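## Task

Place plate M06 so it lies flat and fully within the locators of plate nest N1, while plate M09 stays in nest N2 just as it currently sits. The result must hold on its own without the robot supporting it; open the gripper and move the hand away at the end.

## Robot and tools

ROBOT. Two xArm6 arms with parallel grippers, named left_arm and right_arm. left_arm's base is at (+0.027, +0.342, 0) m, turned about -10 degrees around z (quat_wxyz +0.996, 0, 0, -0.087); right_arm's base is at (-0.039, -0.379, 0) m, turned about +3 degrees (quat_wxyz +1.000, 0, 0, +0.029). You may use either arm and park the idle one out of the way. Never let the arms collide or press on each other.

SCENE FRAME. All reported poses share one frame: origin on the table top midway between the arms, +x out over the table, +z up, left_arm on the +y side. The names left and right do not refer to image sides. Reported hand positions may be a little off, more so at long reach.

GRIPPER FRAME. Fingers point along the gripper's +z; they open and close along its y. end_effector_position is the point between the pads when closed, roughly 2 cm short of the fingertips; closing pushes the tips about 10 mm further along +z. Maximum opening is 84 mm. Grasp a plate across its width on the body above its flange; never drive a pad down onto a flange, as it can jam there and may not come free on opening.

execute_actions(actions). actions is a list of actions; each action is a table of at most 15 rows, each row lasting one 1/30 s step; if fewer than 15 rows are given, the last one repeats to fill 15 steps. Every row is one flat list of 14 numbers in [-1, 1] covering both arms: left_arm dx, dy, dz, rx, ry, rz, opening, then right_arm dx, dy, dz, rx, ry, rz, opening. dx..rz are offsets, in the gripper's own axes, from that gripper's measured pose at the start of the action (for a call's first action, the last pose reported in this scene); each row is relative to that same start, not to the previous row. Scale: 1.0 equals 0.6 m of translation or 180 degrees; rx, ry, rz form one rotation vector. Opening is absolute, not an offset: +1 fully open (0.084 m), -1 closed. An empty list just returns state and images. Each step the command is clipped to within 70 mm and 16 degrees of the measured pose, so large offsets need several actions; position is favoured over orientation when both cannot be met.

move(target, speed, blocking). target is one 14-number row laid out as above: per-arm offsets in the gripper's axes from the pose in the scene's latest result, same scale, plus absolute openings sent at the start. Each gripper travels a straight line toward its goal, all arms finishing together, taking 0.5 to 10 s (cut off at 10 s). speed is the top path speed in m/s, 0.002 to 0.5, default 0.25; rotation limited to twice that in rad/s. Paths ignore obstacles and the other arm; grippers can lag, drift, or overshoot the speed near full stretch. Faster contact hits harder, and a goal set deeper past contact presses harder. The result adds a move: line with the ending (done, off_target, moving, held, fault) and active limits, and each gripper's distance from its goal. paced means a pose was clipped; held means a check blocked steps (the arm may then speed up). blocking=false returns after 0.5 s while motion continues; use wait(0) to poll, or stop, before sending other motion.

wait(seconds): 0 to 10; arms keep their last command; returns early if a running move ends. stop(): brakes a running move (needs room; fingers keep moving). zoom_image(camera, region): camera is one of cam_head_left, cam_head_right, cam_high, cam_low, cam_left_wrist, cam_right_wrist (all 896x504); region [x0, y0, x1, y1] in pixels from the top-left, at most 504x504. read_manual(section) returns only licence texts. finished_scene(scene) ends the current scene (pass its number) irreversibly and reports success; the next task then appears.

RESULTS. The state line gives, per arm, end_effector_position (m), end_effector_quat_wxyz, and linear/angular velocities. Hand target lines show where each controller is heading. grip_measured is the actual finger opening on the command scale. A pose unreachable line means the clearance check altered or blocked that arm's command. Joint torque readings carry fixed offsets and noise and are nonzero even in free air.

HOLDING. To keep a grip, command an opening clearly below grip_measured; the bigger the gap, the harder the squeeze (about 24 N per pad up to roughly 6 cm width). Sending back grip_measured still squeezes lightly on parts up to about 6 cm. Closing fast can press much harder. Held parts may occasionally be tugged, so grip firmly.

CAUTIONS. A hand short of its target against something firm keeps pushing harder up to a limit; zero offsets do not relieve this, only moving it away does. If contact torque reaches a joint's limit (waist and shoulder 43.5, elbow and forearm roll 26.1, wrist pitch and wrist roll 17.4 N m, held weight included), that arm backs off, freezes 10 s and drops the rest of the call. Holding loads heats motors; a MOTOR HOT warning appears from 65 °C and at 80 °C the arm is braked until cool. Do not knock or place anything off the table. Avoid drops, slips, slams and hard pushes; move smoothly and efficiently. Before finishing, release the plate, confirm it rests seated by itself and that the other plate is undisturbed, and withdraw the hand.

Each tool is called after "Emit:" as name([rows], argument=value, ...), one row to a line, values as JSON.

## Session

Emit:
execute_actions(actions=[])

Scene clock: 0.00 s.
left_arm: end_effector_position=(+0.1036, +0.6636, +0.3577) grip_measured=+1.00 end_effector_quat_wxyz=(-0.273, +0.669, +0.486, -0.492) end_effector_velocity=(+0.000, -0.000, -0.000) end_effector_angular_velocity=(-0.000, -0.002, +0.001) | right_arm: end_effector_position=(+0.3598, -0.3555, +0.2500) grip_measured=+1.00 end_effector_quat_wxyz=(+0.001, +1.000, +0.029, +0.000) end_effector_velocity=(+0.000, -0.000, +0.000) end_effector_angular_velocity=(+0.000, -0.001, -0.001)
Joint positions: left_arm=[ 0.962  0.057 -1.271  0.762  2.163 -0.365  0.084] | right_arm=[ 0.003 -0.267 -0.927 -0.002  1.193  0.002  0.084]
Joint velocities: left_arm=[ 0.    -0.    -0.001 -0.002 -0.    -0.001 -0.   ] | right_arm=[-0.001  0.    -0.    -0.    -0.     0.    -0.   ]
Joint torques (N m, as the arm reports them, + toward a larger angle): no reading
Hand target (left_arm): +0.104, +0.664, +0.358; -0.273, +0.669, +0.486, -0.492
Hand target (right_arm): +0.360, -0.355, +0.250; +0.001, +1.000, +0.029, +0.000

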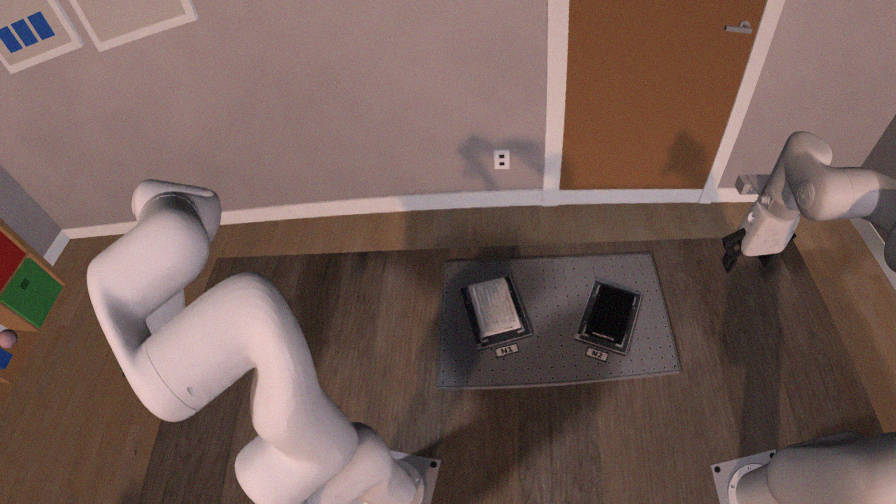

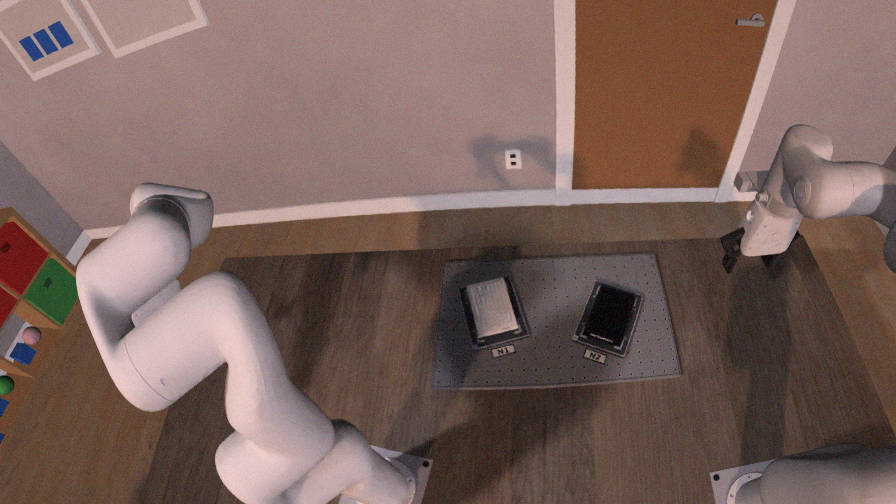

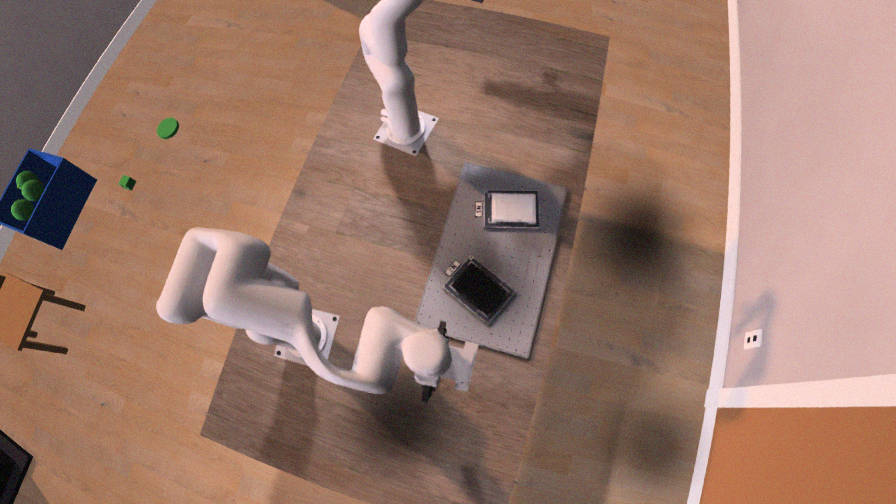

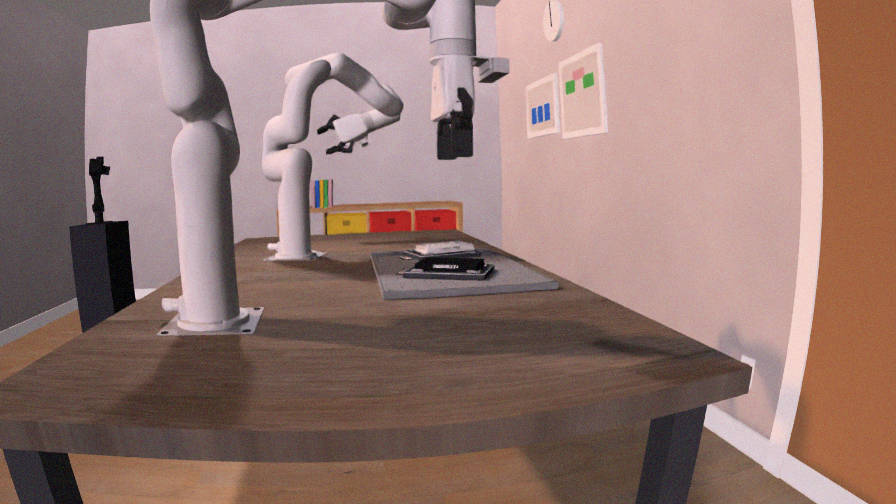

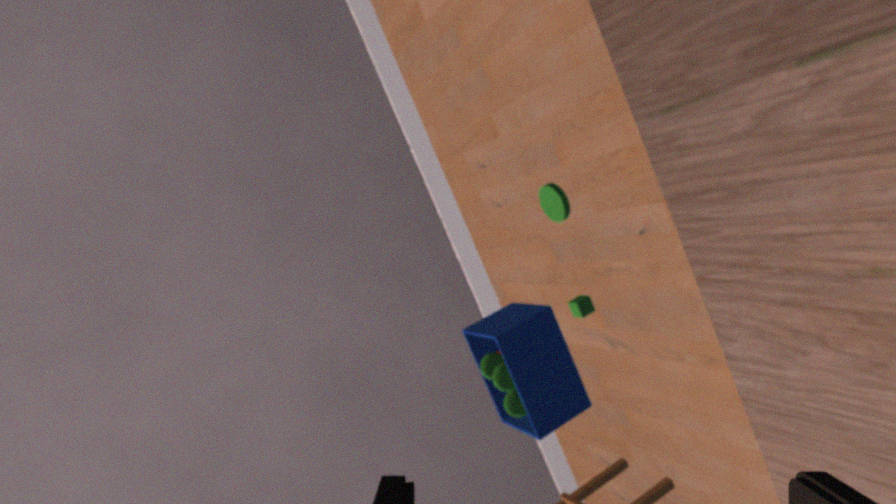

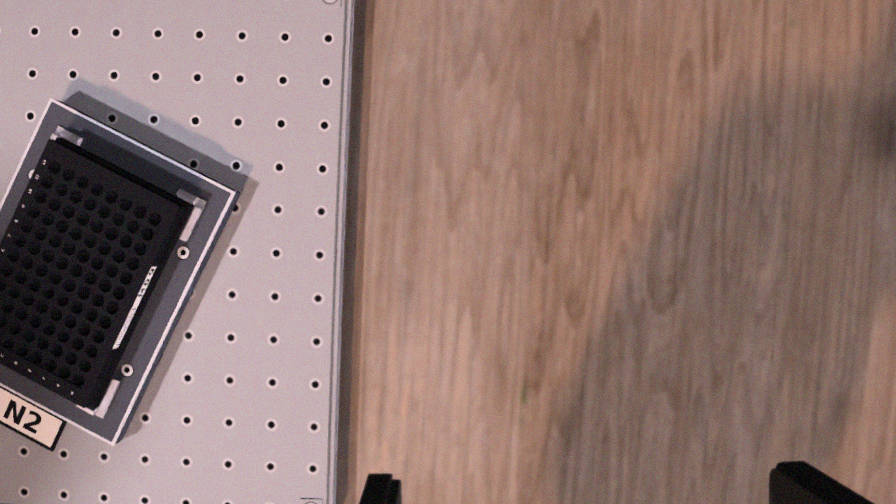

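Emit:
zoom_image(camera="cam_head_left", region=[430, 250, 690, 396])

Emit:
zoom_image(camera="cam_low", region=[360, 220, 570, 310])

Region (430, 250, 690, 396) of cam_head_left's 896x504 image, scaled by 1.938, with more detail than that image has; it fills the top 283 rows of this view, and the rest is white.

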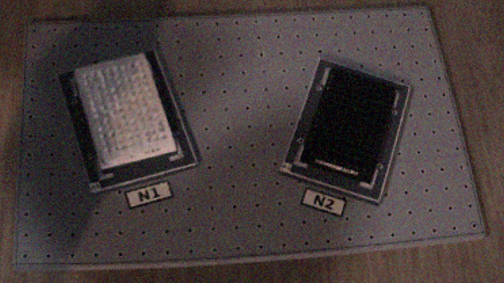

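Region (360, 220, 570, 310) of cam_low's 896x504 image, scaled by 2.400, with more detail than that image has; it fills the top 216 rows of this view, and the rest is white.

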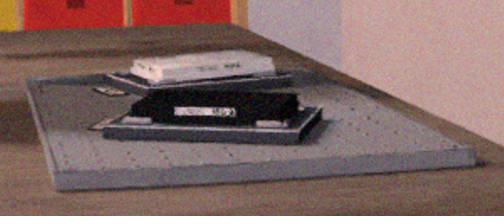

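Emit:
move(target=[-0.665,0.622,-0.262,-0.235,0.317,0.276,1,0,0,0,0,0,0,1], speed=0.35)

Scene clock: 26.93 s.
left_arm: end_effector_position=(+0.3756, +0.1731, +0.2596) grip_measured=+1.00 end_effector_quat_wxyz=(+0.001, +0.991, +0.133, +0.001) end_effector_velocity=(-0.000, -0.001, -0.001) end_effector_angular_velocity=(+0.001, +0.001, -0.001) | right_arm: end_effector_position=(+0.3598, -0.3555, +0.2500) grip_measured=+1.00 end_effector_quat_wxyz=(+0.001, +1.000, +0.029, +0.000) end_effector_velocity=(-0.000, -0.000, -0.000) end_effector_angular_velocity=(+0.000, +0.001, -0.002)
Joint positions: left_arm=[-0.276 -0.319 -0.907  0.     1.223 -0.719  0.084] | right_arm=[ 0.003 -0.267 -0.927 -0.002  1.193  0.002  0.084]
Joint velocities: left_arm=[-0.002  0.002  0.001  0.    -0.001 -0.002  0.   ] | right_arm=[-0.    -0.     0.     0.001  0.     0.001  0.   ]
Joint torques (N m, as the arm reports them, + toward a larger angle): left_arm=[  0.7  -18.5  -13.26  -1.25  -1.24   0.11] | right_arm=[  0.21  -9.8  -14.91  -0.79  -2.01   0.11]
Hand target (left_arm): +0.376, +0.173, +0.259; +0.001, +0.991, +0.133, +0.001
Hand target (right_arm): +0.360, -0.355, +0.250; +0.001, +1.000, +0.029, +0.000
Off the commanded pose (left_arm): 0.003 m, 0 deg.
Off the commanded pose (right_arm): 0.000 m, 0 deg.
move: done

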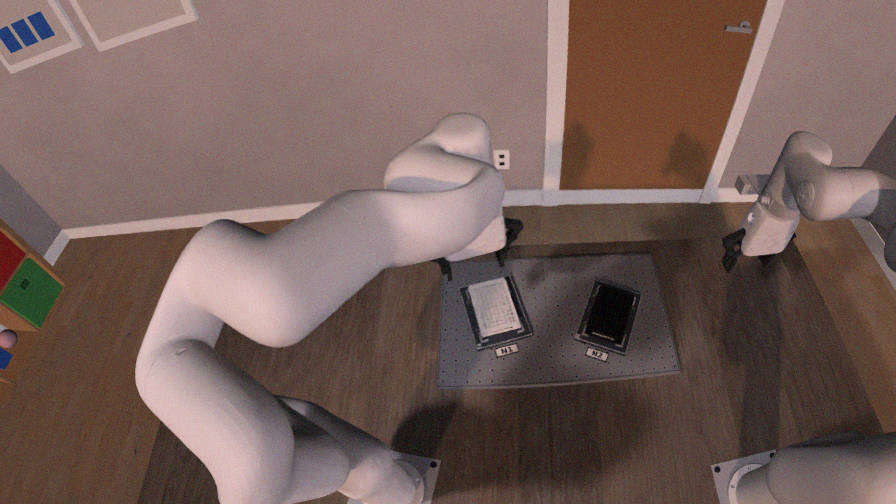

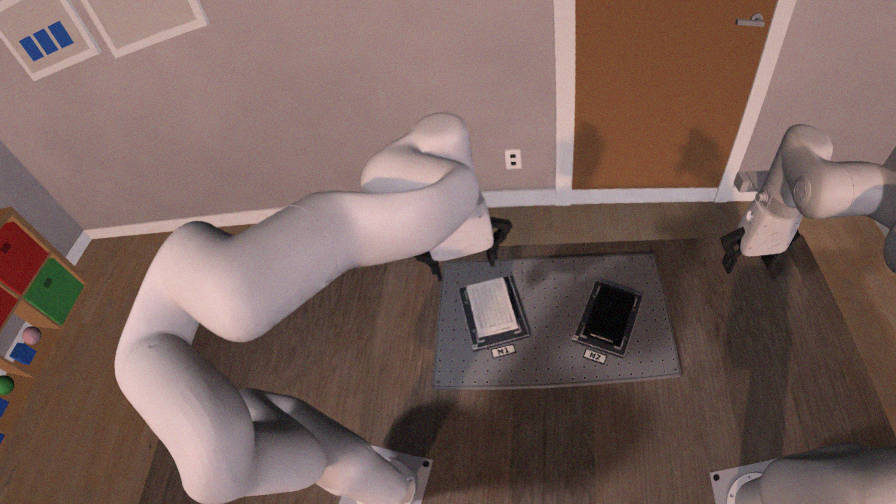

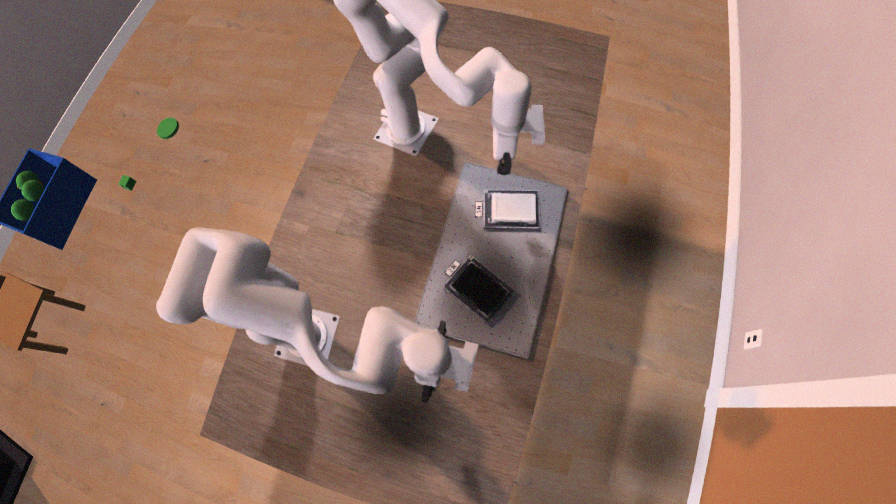

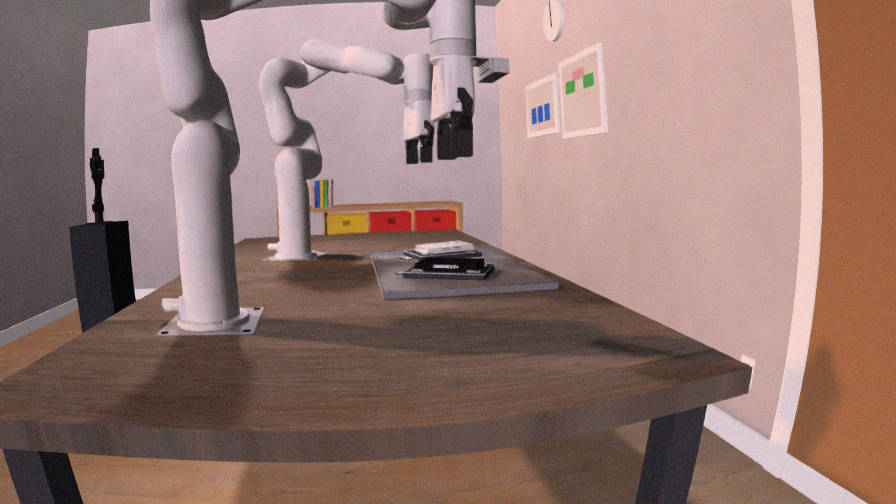

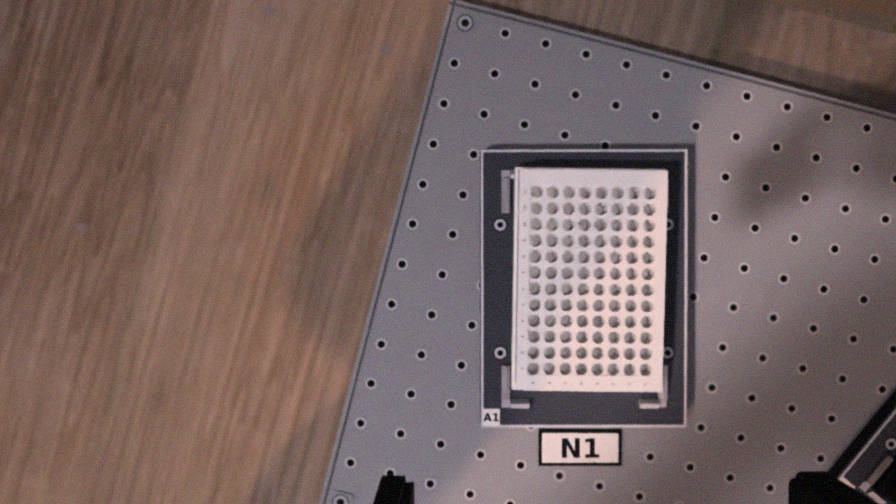

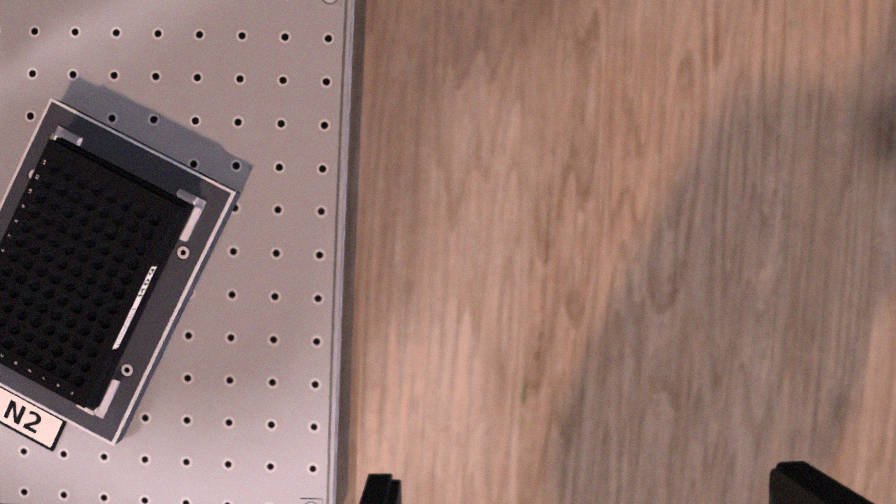

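Emit:
zoom_image(camera="cam_left_wrist", region=[440, 140, 740, 470])

Emit:
zoom_image(camera="cam_right_wrist", region=[0, 90, 260, 460])

Region (440, 140, 740, 470) of cam_left_wrist's 896x504 image, scaled by 1.527, with more detail than that image has; it fills the left 458 columns of this view, and the rest is white.

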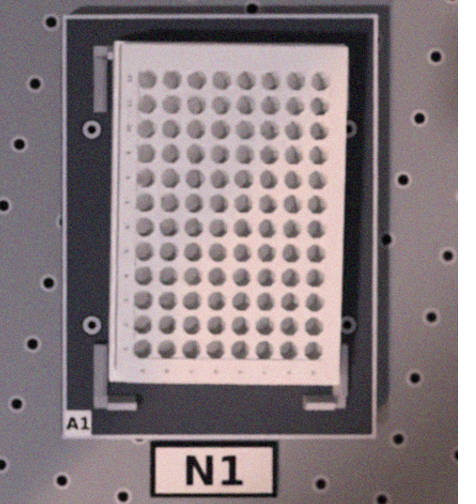

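Region (0, 90, 260, 460) of cam_right_wrist's 896x504 image, scaled by 1.362, with more detail than that image has; it fills the left 354 columns of this view, and the rest is white.

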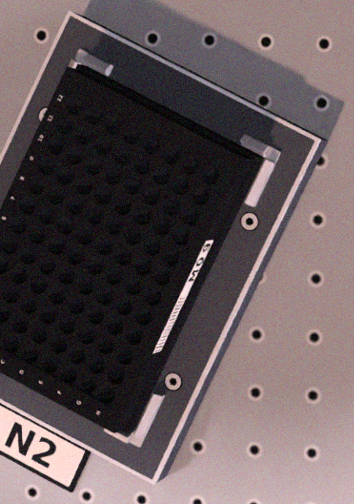

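Emit:
move(target=[0.085,0.082,0.2,0,0,0,1,0,0,0,0,0,0,1])

Scene clock: 37.67 s.
left_arm: end_effector_position=(+0.4380, +0.1386, +0.1402) grip_measured=+1.00 end_effector_quat_wxyz=(+0.001, +0.991, +0.133, +0.002) end_effector_velocity=(-0.002, +0.001, -0.004) end_effector_angular_velocity=(+0.006, +0.010, -0.001) | right_arm: end_effector_position=(+0.3598, -0.3555, +0.2500) grip_measured=+1.00 end_effector_quat_wxyz=(+0.001, +1.000, +0.029, +0.000) end_effector_velocity=(-0.000, +0.000, -0.000) end_effector_angular_velocity=(-0.000, +0.000, +0.002)
Joint positions: left_arm=[-0.284  0.048 -0.932 -0.     0.88  -0.726  0.084] | right_arm=[ 0.003 -0.267 -0.927 -0.002  1.193  0.002  0.084]
Joint velocities: left_arm=[-0.001  0.007  0.003  0.001  0.002 -0.     0.   ] | right_arm=[ 0.001  0.     0.    -0.    -0.    -0.001 -0.   ]
Joint torques (N m, as the arm reports them, + toward a larger angle): left_arm=[  0.54 -27.65 -12.2   -1.27  -1.12   0.01] | right_arm=[ -0.79 -10.41 -14.8   -0.8   -2.01   0.25]
Hand target (left_arm): +0.438, +0.139, +0.140; +0.001, +0.991, +0.133, +0.001
Hand target (right_arm): +0.360, -0.355, +0.250; +0.001, +1.000, +0.029, +0.000
Off the commanded pose (left_arm): 0.001 m, 0 deg.
Off the commanded pose (right_arm): 0.000 m, 0 deg.
move: done

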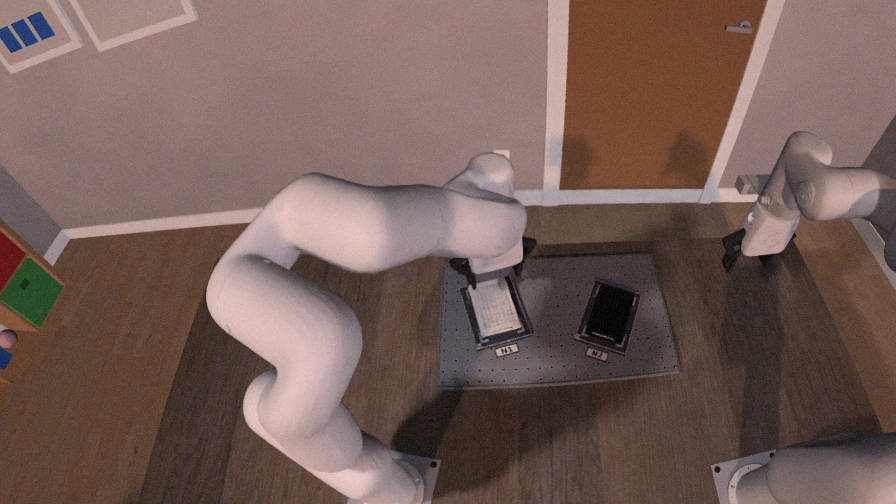

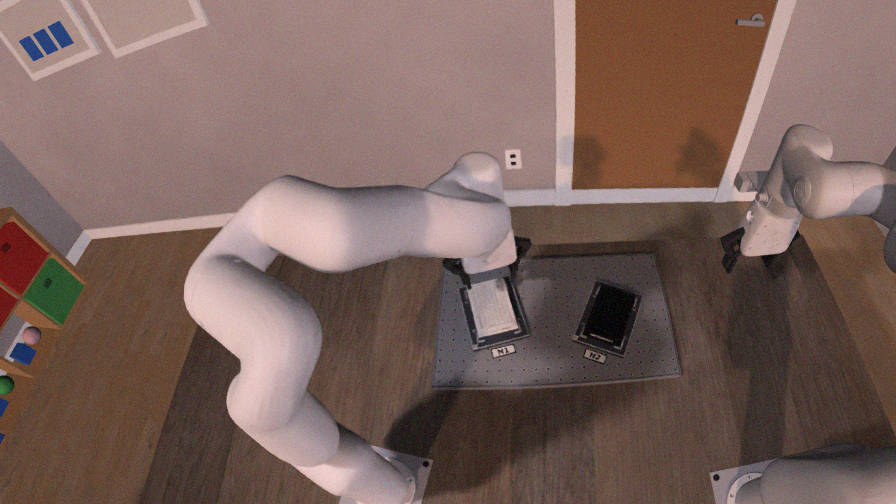

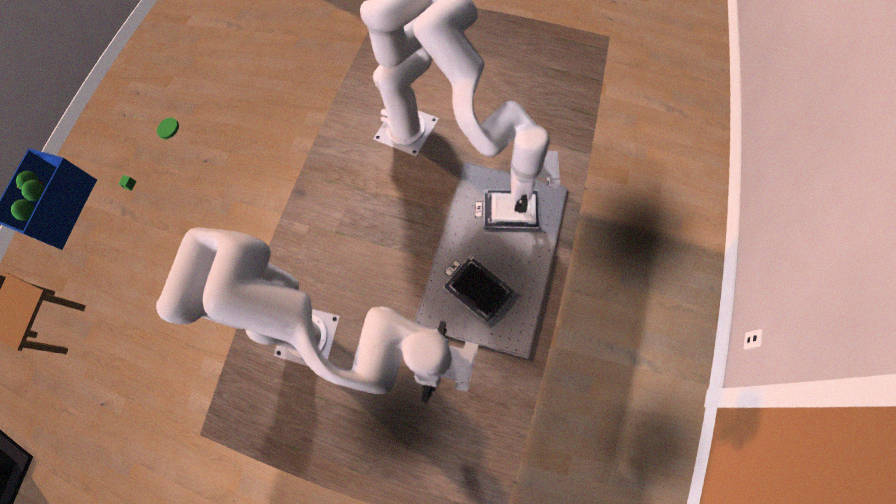

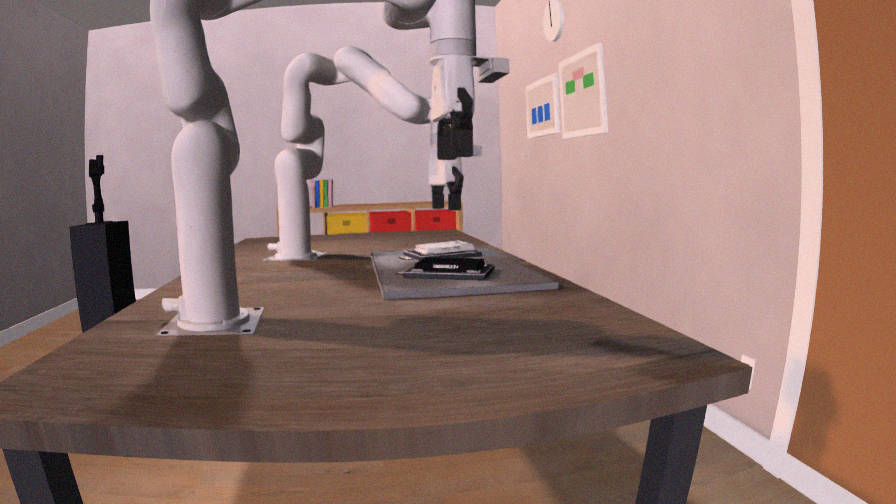

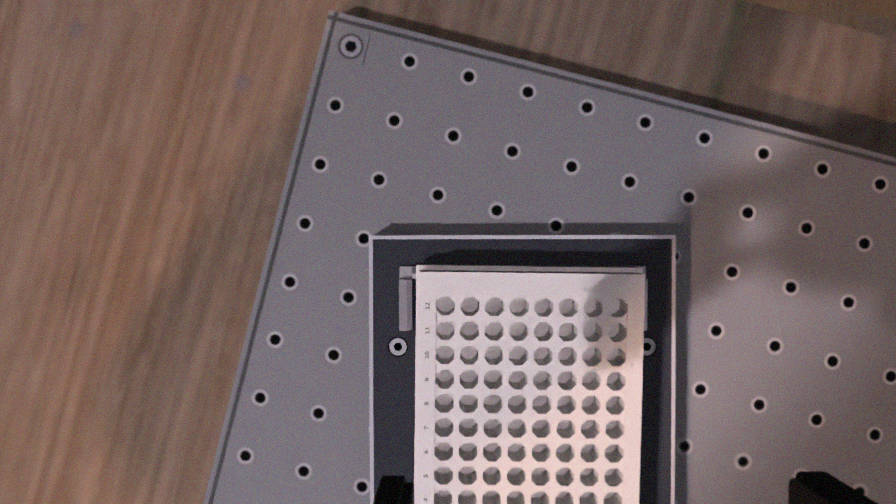

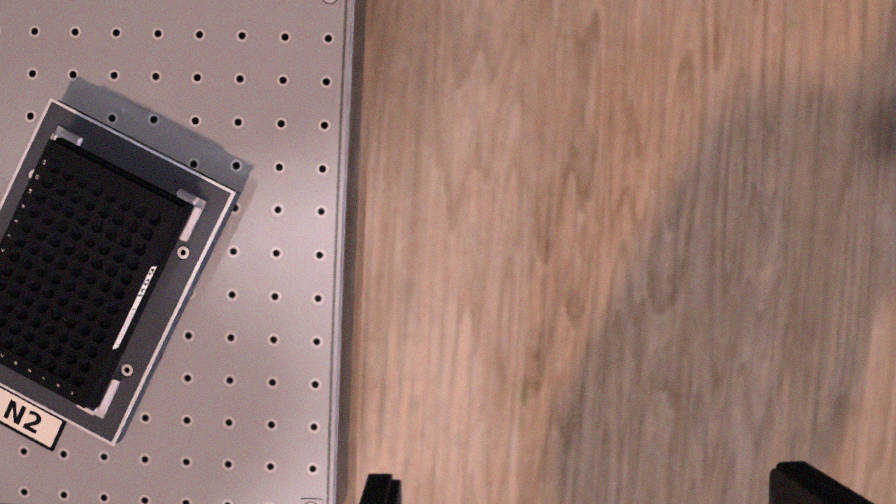

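Emit:
move(target=[0,-0.002,0.13,0,0,0,1,0,0,0,0,0,0,1], speed=0.1)

Emit:
zoom_image(camera="cam_low", region=[380, 190, 520, 280])

Scene clock: 45.83 s.
left_arm: end_effector_position=(+0.4381, +0.1392, +0.0626) grip_measured=+1.00 end_effector_quat_wxyz=(+0.002, +0.991, +0.133, +0.002) end_effector_velocity=(-0.001, +0.001, -0.002) end_effector_angular_velocity=(+0.002, +0.004, +0.001) | right_arm: end_effector_position=(+0.3598, -0.3555, +0.2500) grip_measured=+1.00 end_effector_quat_wxyz=(+0.001, +1.000, +0.029, +0.000) end_effector_velocity=(-0.000, +0.000, -0.000) end_effector_angular_velocity=(+0.000, +0.001, -0.001)
Joint positions: left_arm=[-0.283  0.197 -0.862 -0.001  0.659 -0.724  0.084] | right_arm=[ 0.003 -0.267 -0.927 -0.002  1.193  0.002  0.084]
Joint velocities: left_arm=[-0.     0.002  0.003 -0.    -0.001 -0.001 -0.   ] | right_arm=[0.    0.    0.001 0.    0.    0.001 0.   ]
Joint torques (N m, as the arm reports them, + toward a larger angle): left_arm=[  0.48 -28.9  -11.12  -0.96  -1.23   0.24] | right_arm=[  0.08  -9.97 -15.11  -0.84  -1.89   0.12]
Hand target (left_arm): +0.438, +0.139, +0.062; +0.001, +0.991, +0.133, +0.002
Hand target (right_arm): +0.360, -0.355, +0.250; +0.001, +1.000, +0.029, +0.000
Off the commanded pose (left_arm): 0.001 m, 0 deg.
Off the commanded pose (right_arm): 0.000 m, 0 deg.
move: done

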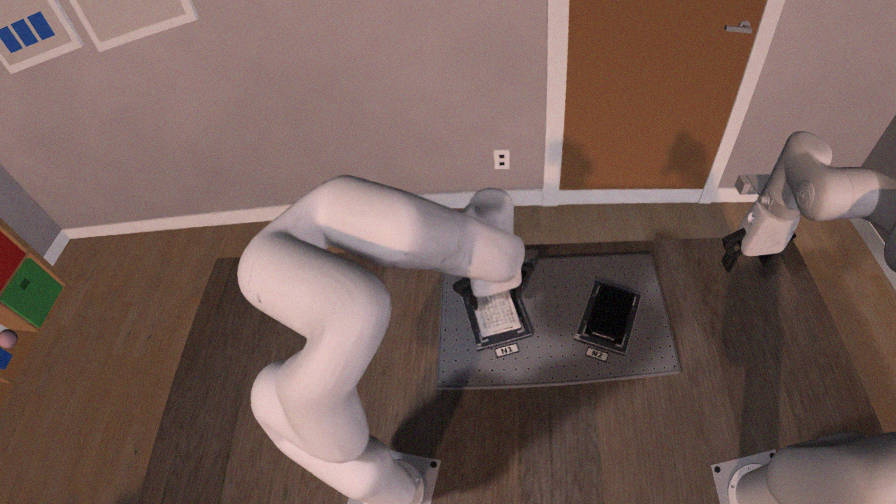

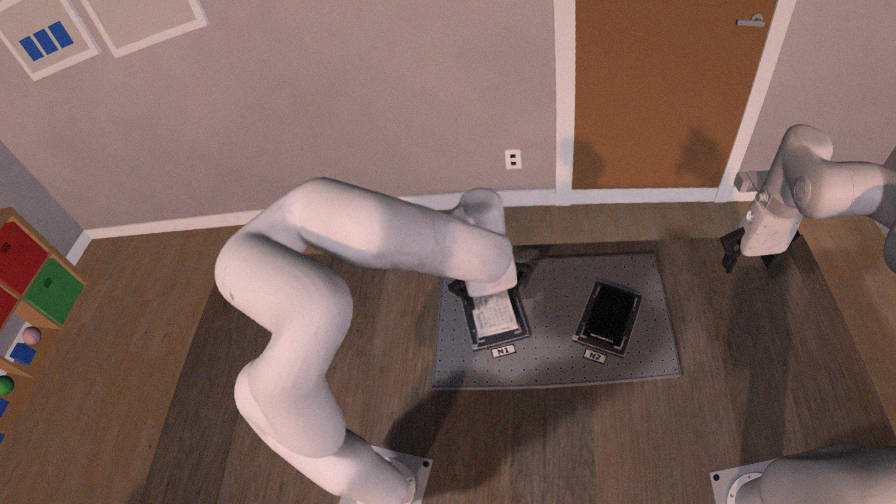

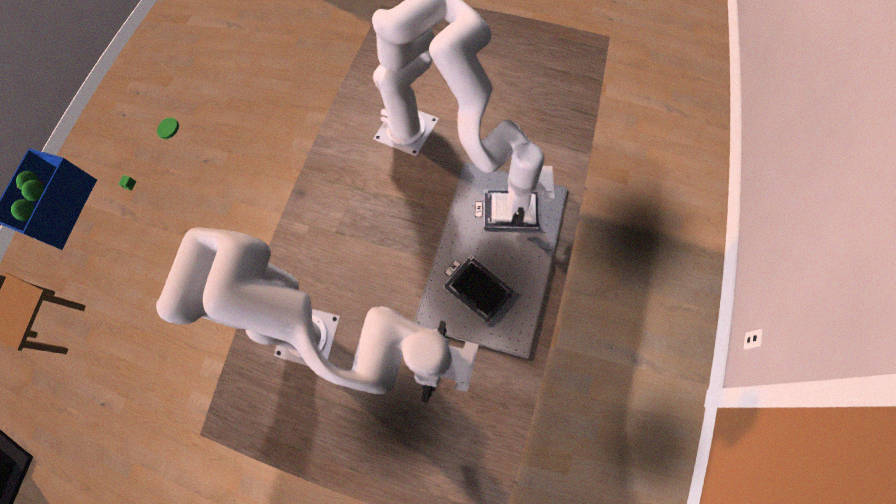

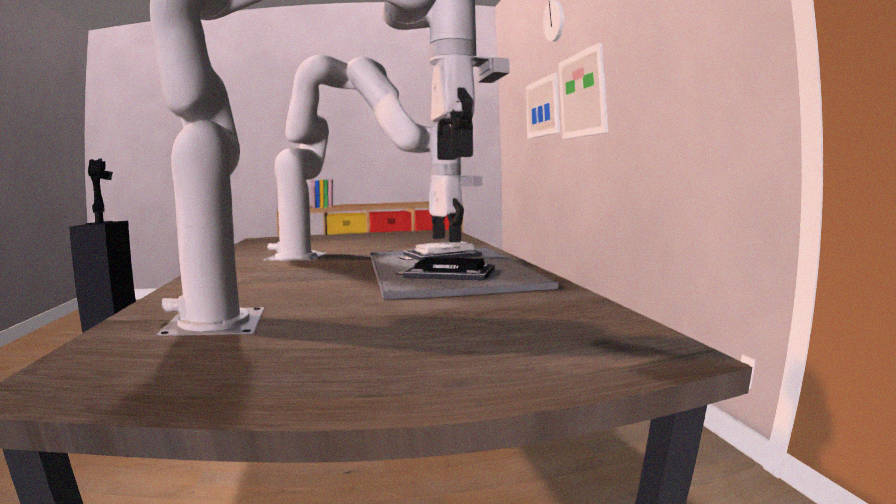

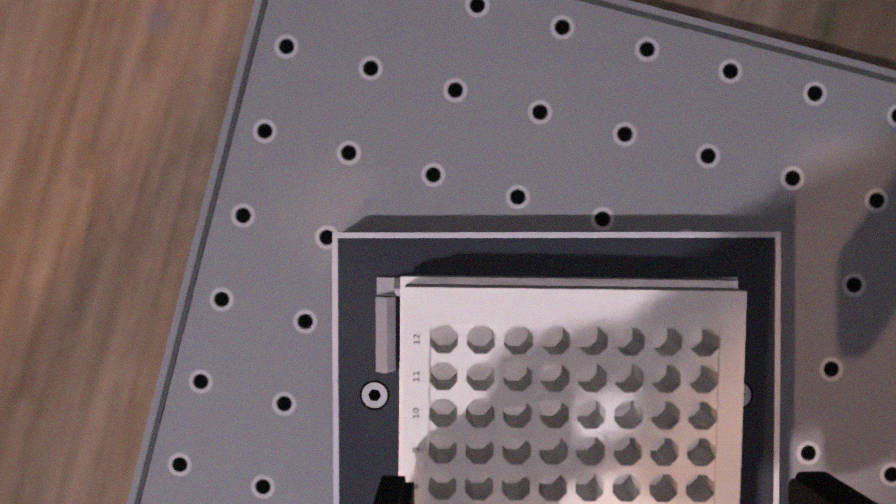

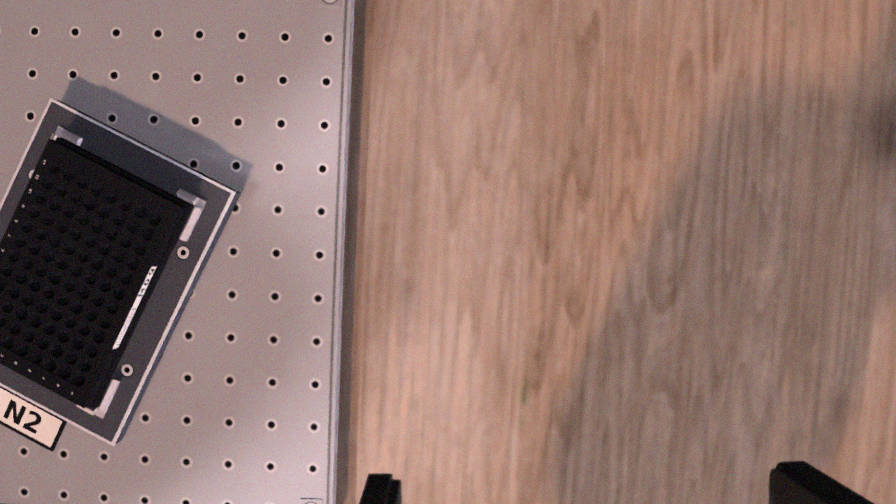

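Region (380, 190, 520, 280) of cam_low's 896x504 image, scaled by 3.600, with more detail than that image has; it fills the top 324 rows of this view, and the rest is white.

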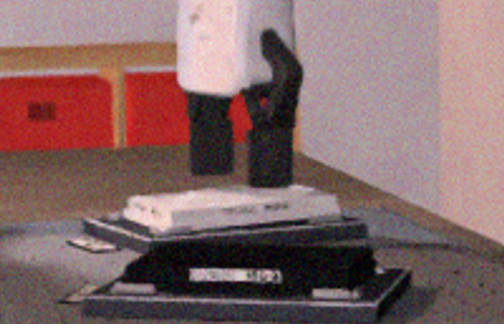

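Emit:
move(target=[0,-0.007,0.012,0,0,0,1,0,0,0,0,0,0,1], speed=0.03)

Scene clock: 57.70 s.
left_arm: end_effector_position=(+0.4370, +0.1432, +0.0554) grip_measured=+1.00 end_effector_quat_wxyz=(+0.002, +0.991, +0.133, +0.002) end_effector_velocity=(+0.001, -0.001, +0.001) end_effector_angular_velocity=(-0.002, -0.003, -0.003) | right_arm: end_effector_position=(+0.3598, -0.3555, +0.2500) grip_measured=+1.00 end_effector_quat_wxyz=(+0.001, +1.000, +0.029, +0.000) end_effector_velocity=(-0.000, +0.000, -0.000) end_effector_angular_velocity=(-0.000, +0.001, +0.001)
Joint positions: left_arm=[-0.276  0.207 -0.848 -0.001  0.637 -0.717  0.084] | right_arm=[ 0.003 -0.267 -0.927 -0.002  1.193  0.002  0.084]
Joint velocities: left_arm=[-0.    -0.    -0.002 -0.    -0.001  0.003 -0.   ] | right_arm=[ 0.    -0.     0.001  0.    -0.    -0.001  0.   ]
Joint torques (N m, as the arm reports them, + toward a larger angle): left_arm=[  0.88 -29.22 -10.88  -1.    -1.2    0.26] | right_arm=[ -0.28  -9.74 -15.04  -0.83  -2.02   0.05]
Hand target (left_arm): +0.437, +0.143, +0.055; +0.002, +0.991, +0.133, +0.002
Hand target (right_arm): +0.360, -0.355, +0.250; +0.001, +1.000, +0.029, +0.000
Off the commanded pose (left_arm): 0.000 m, 0 deg.
Off the commanded pose (right_arm): 0.000 m, 0 deg.
move: done

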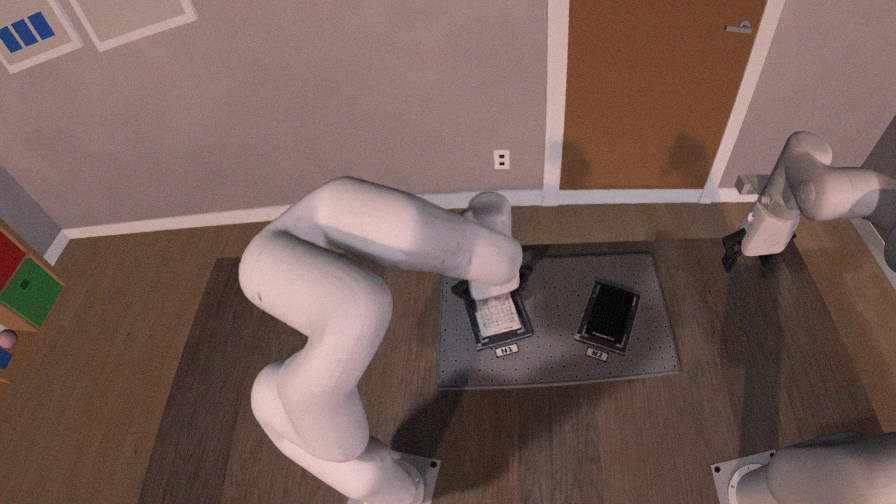

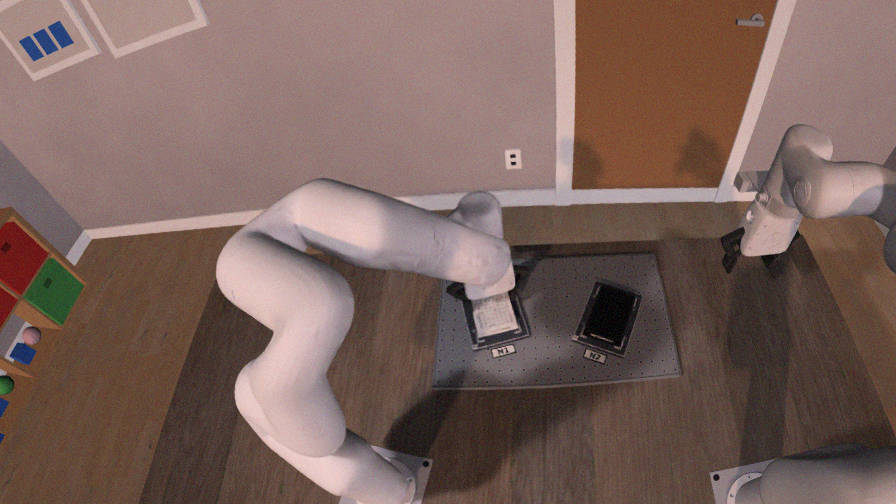

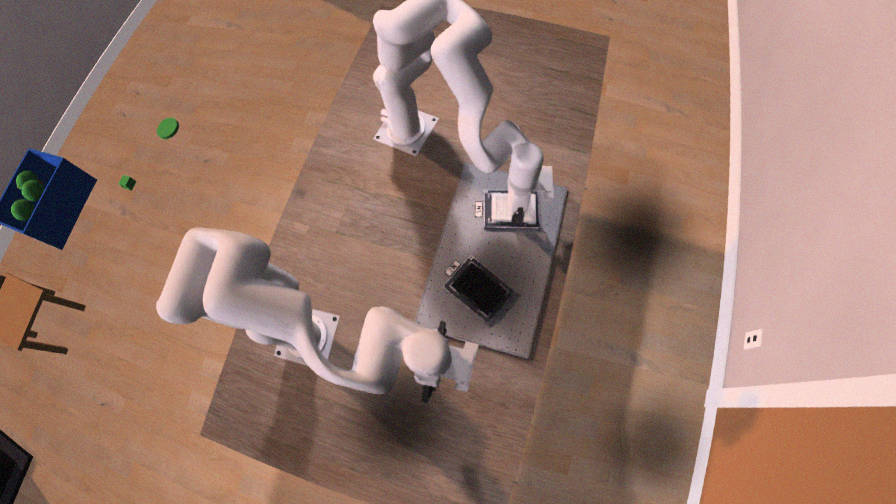

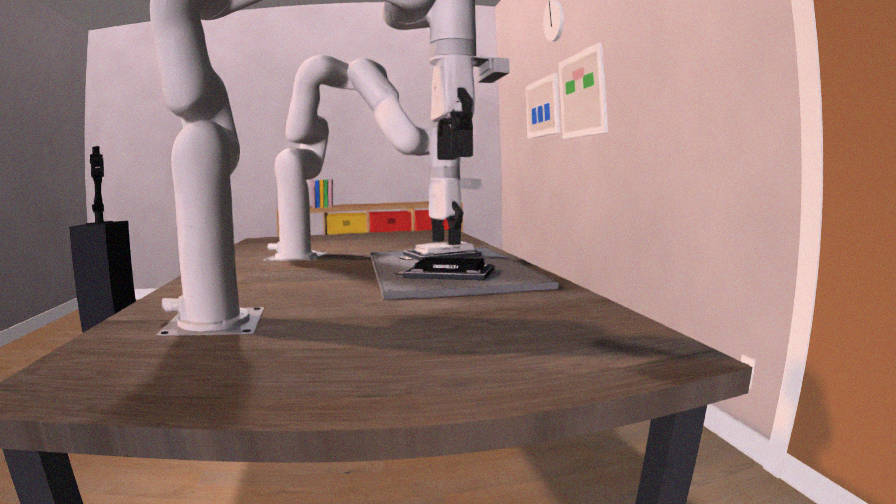

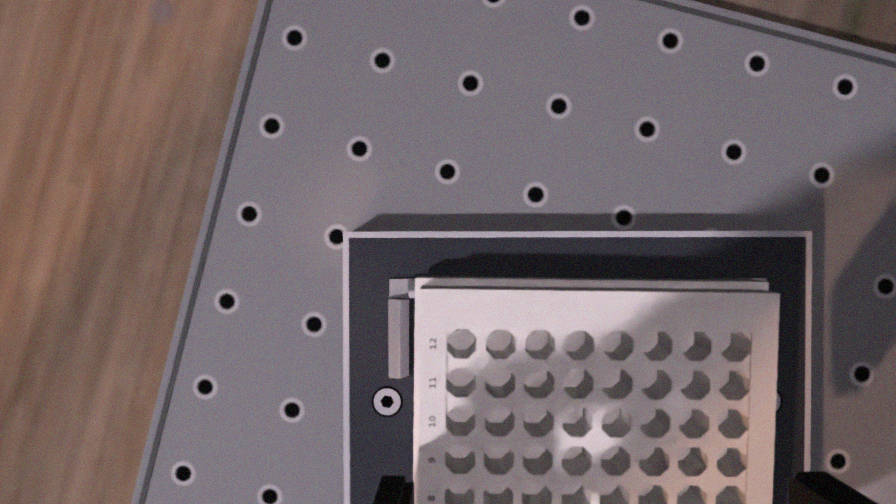

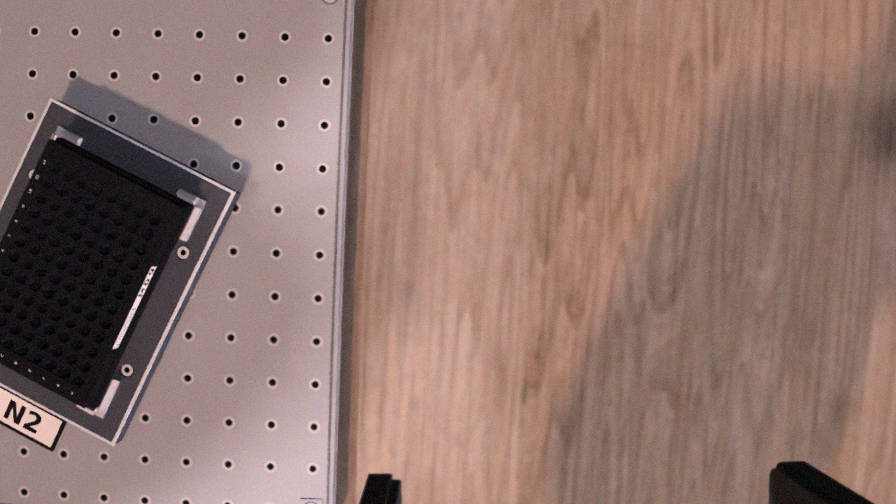

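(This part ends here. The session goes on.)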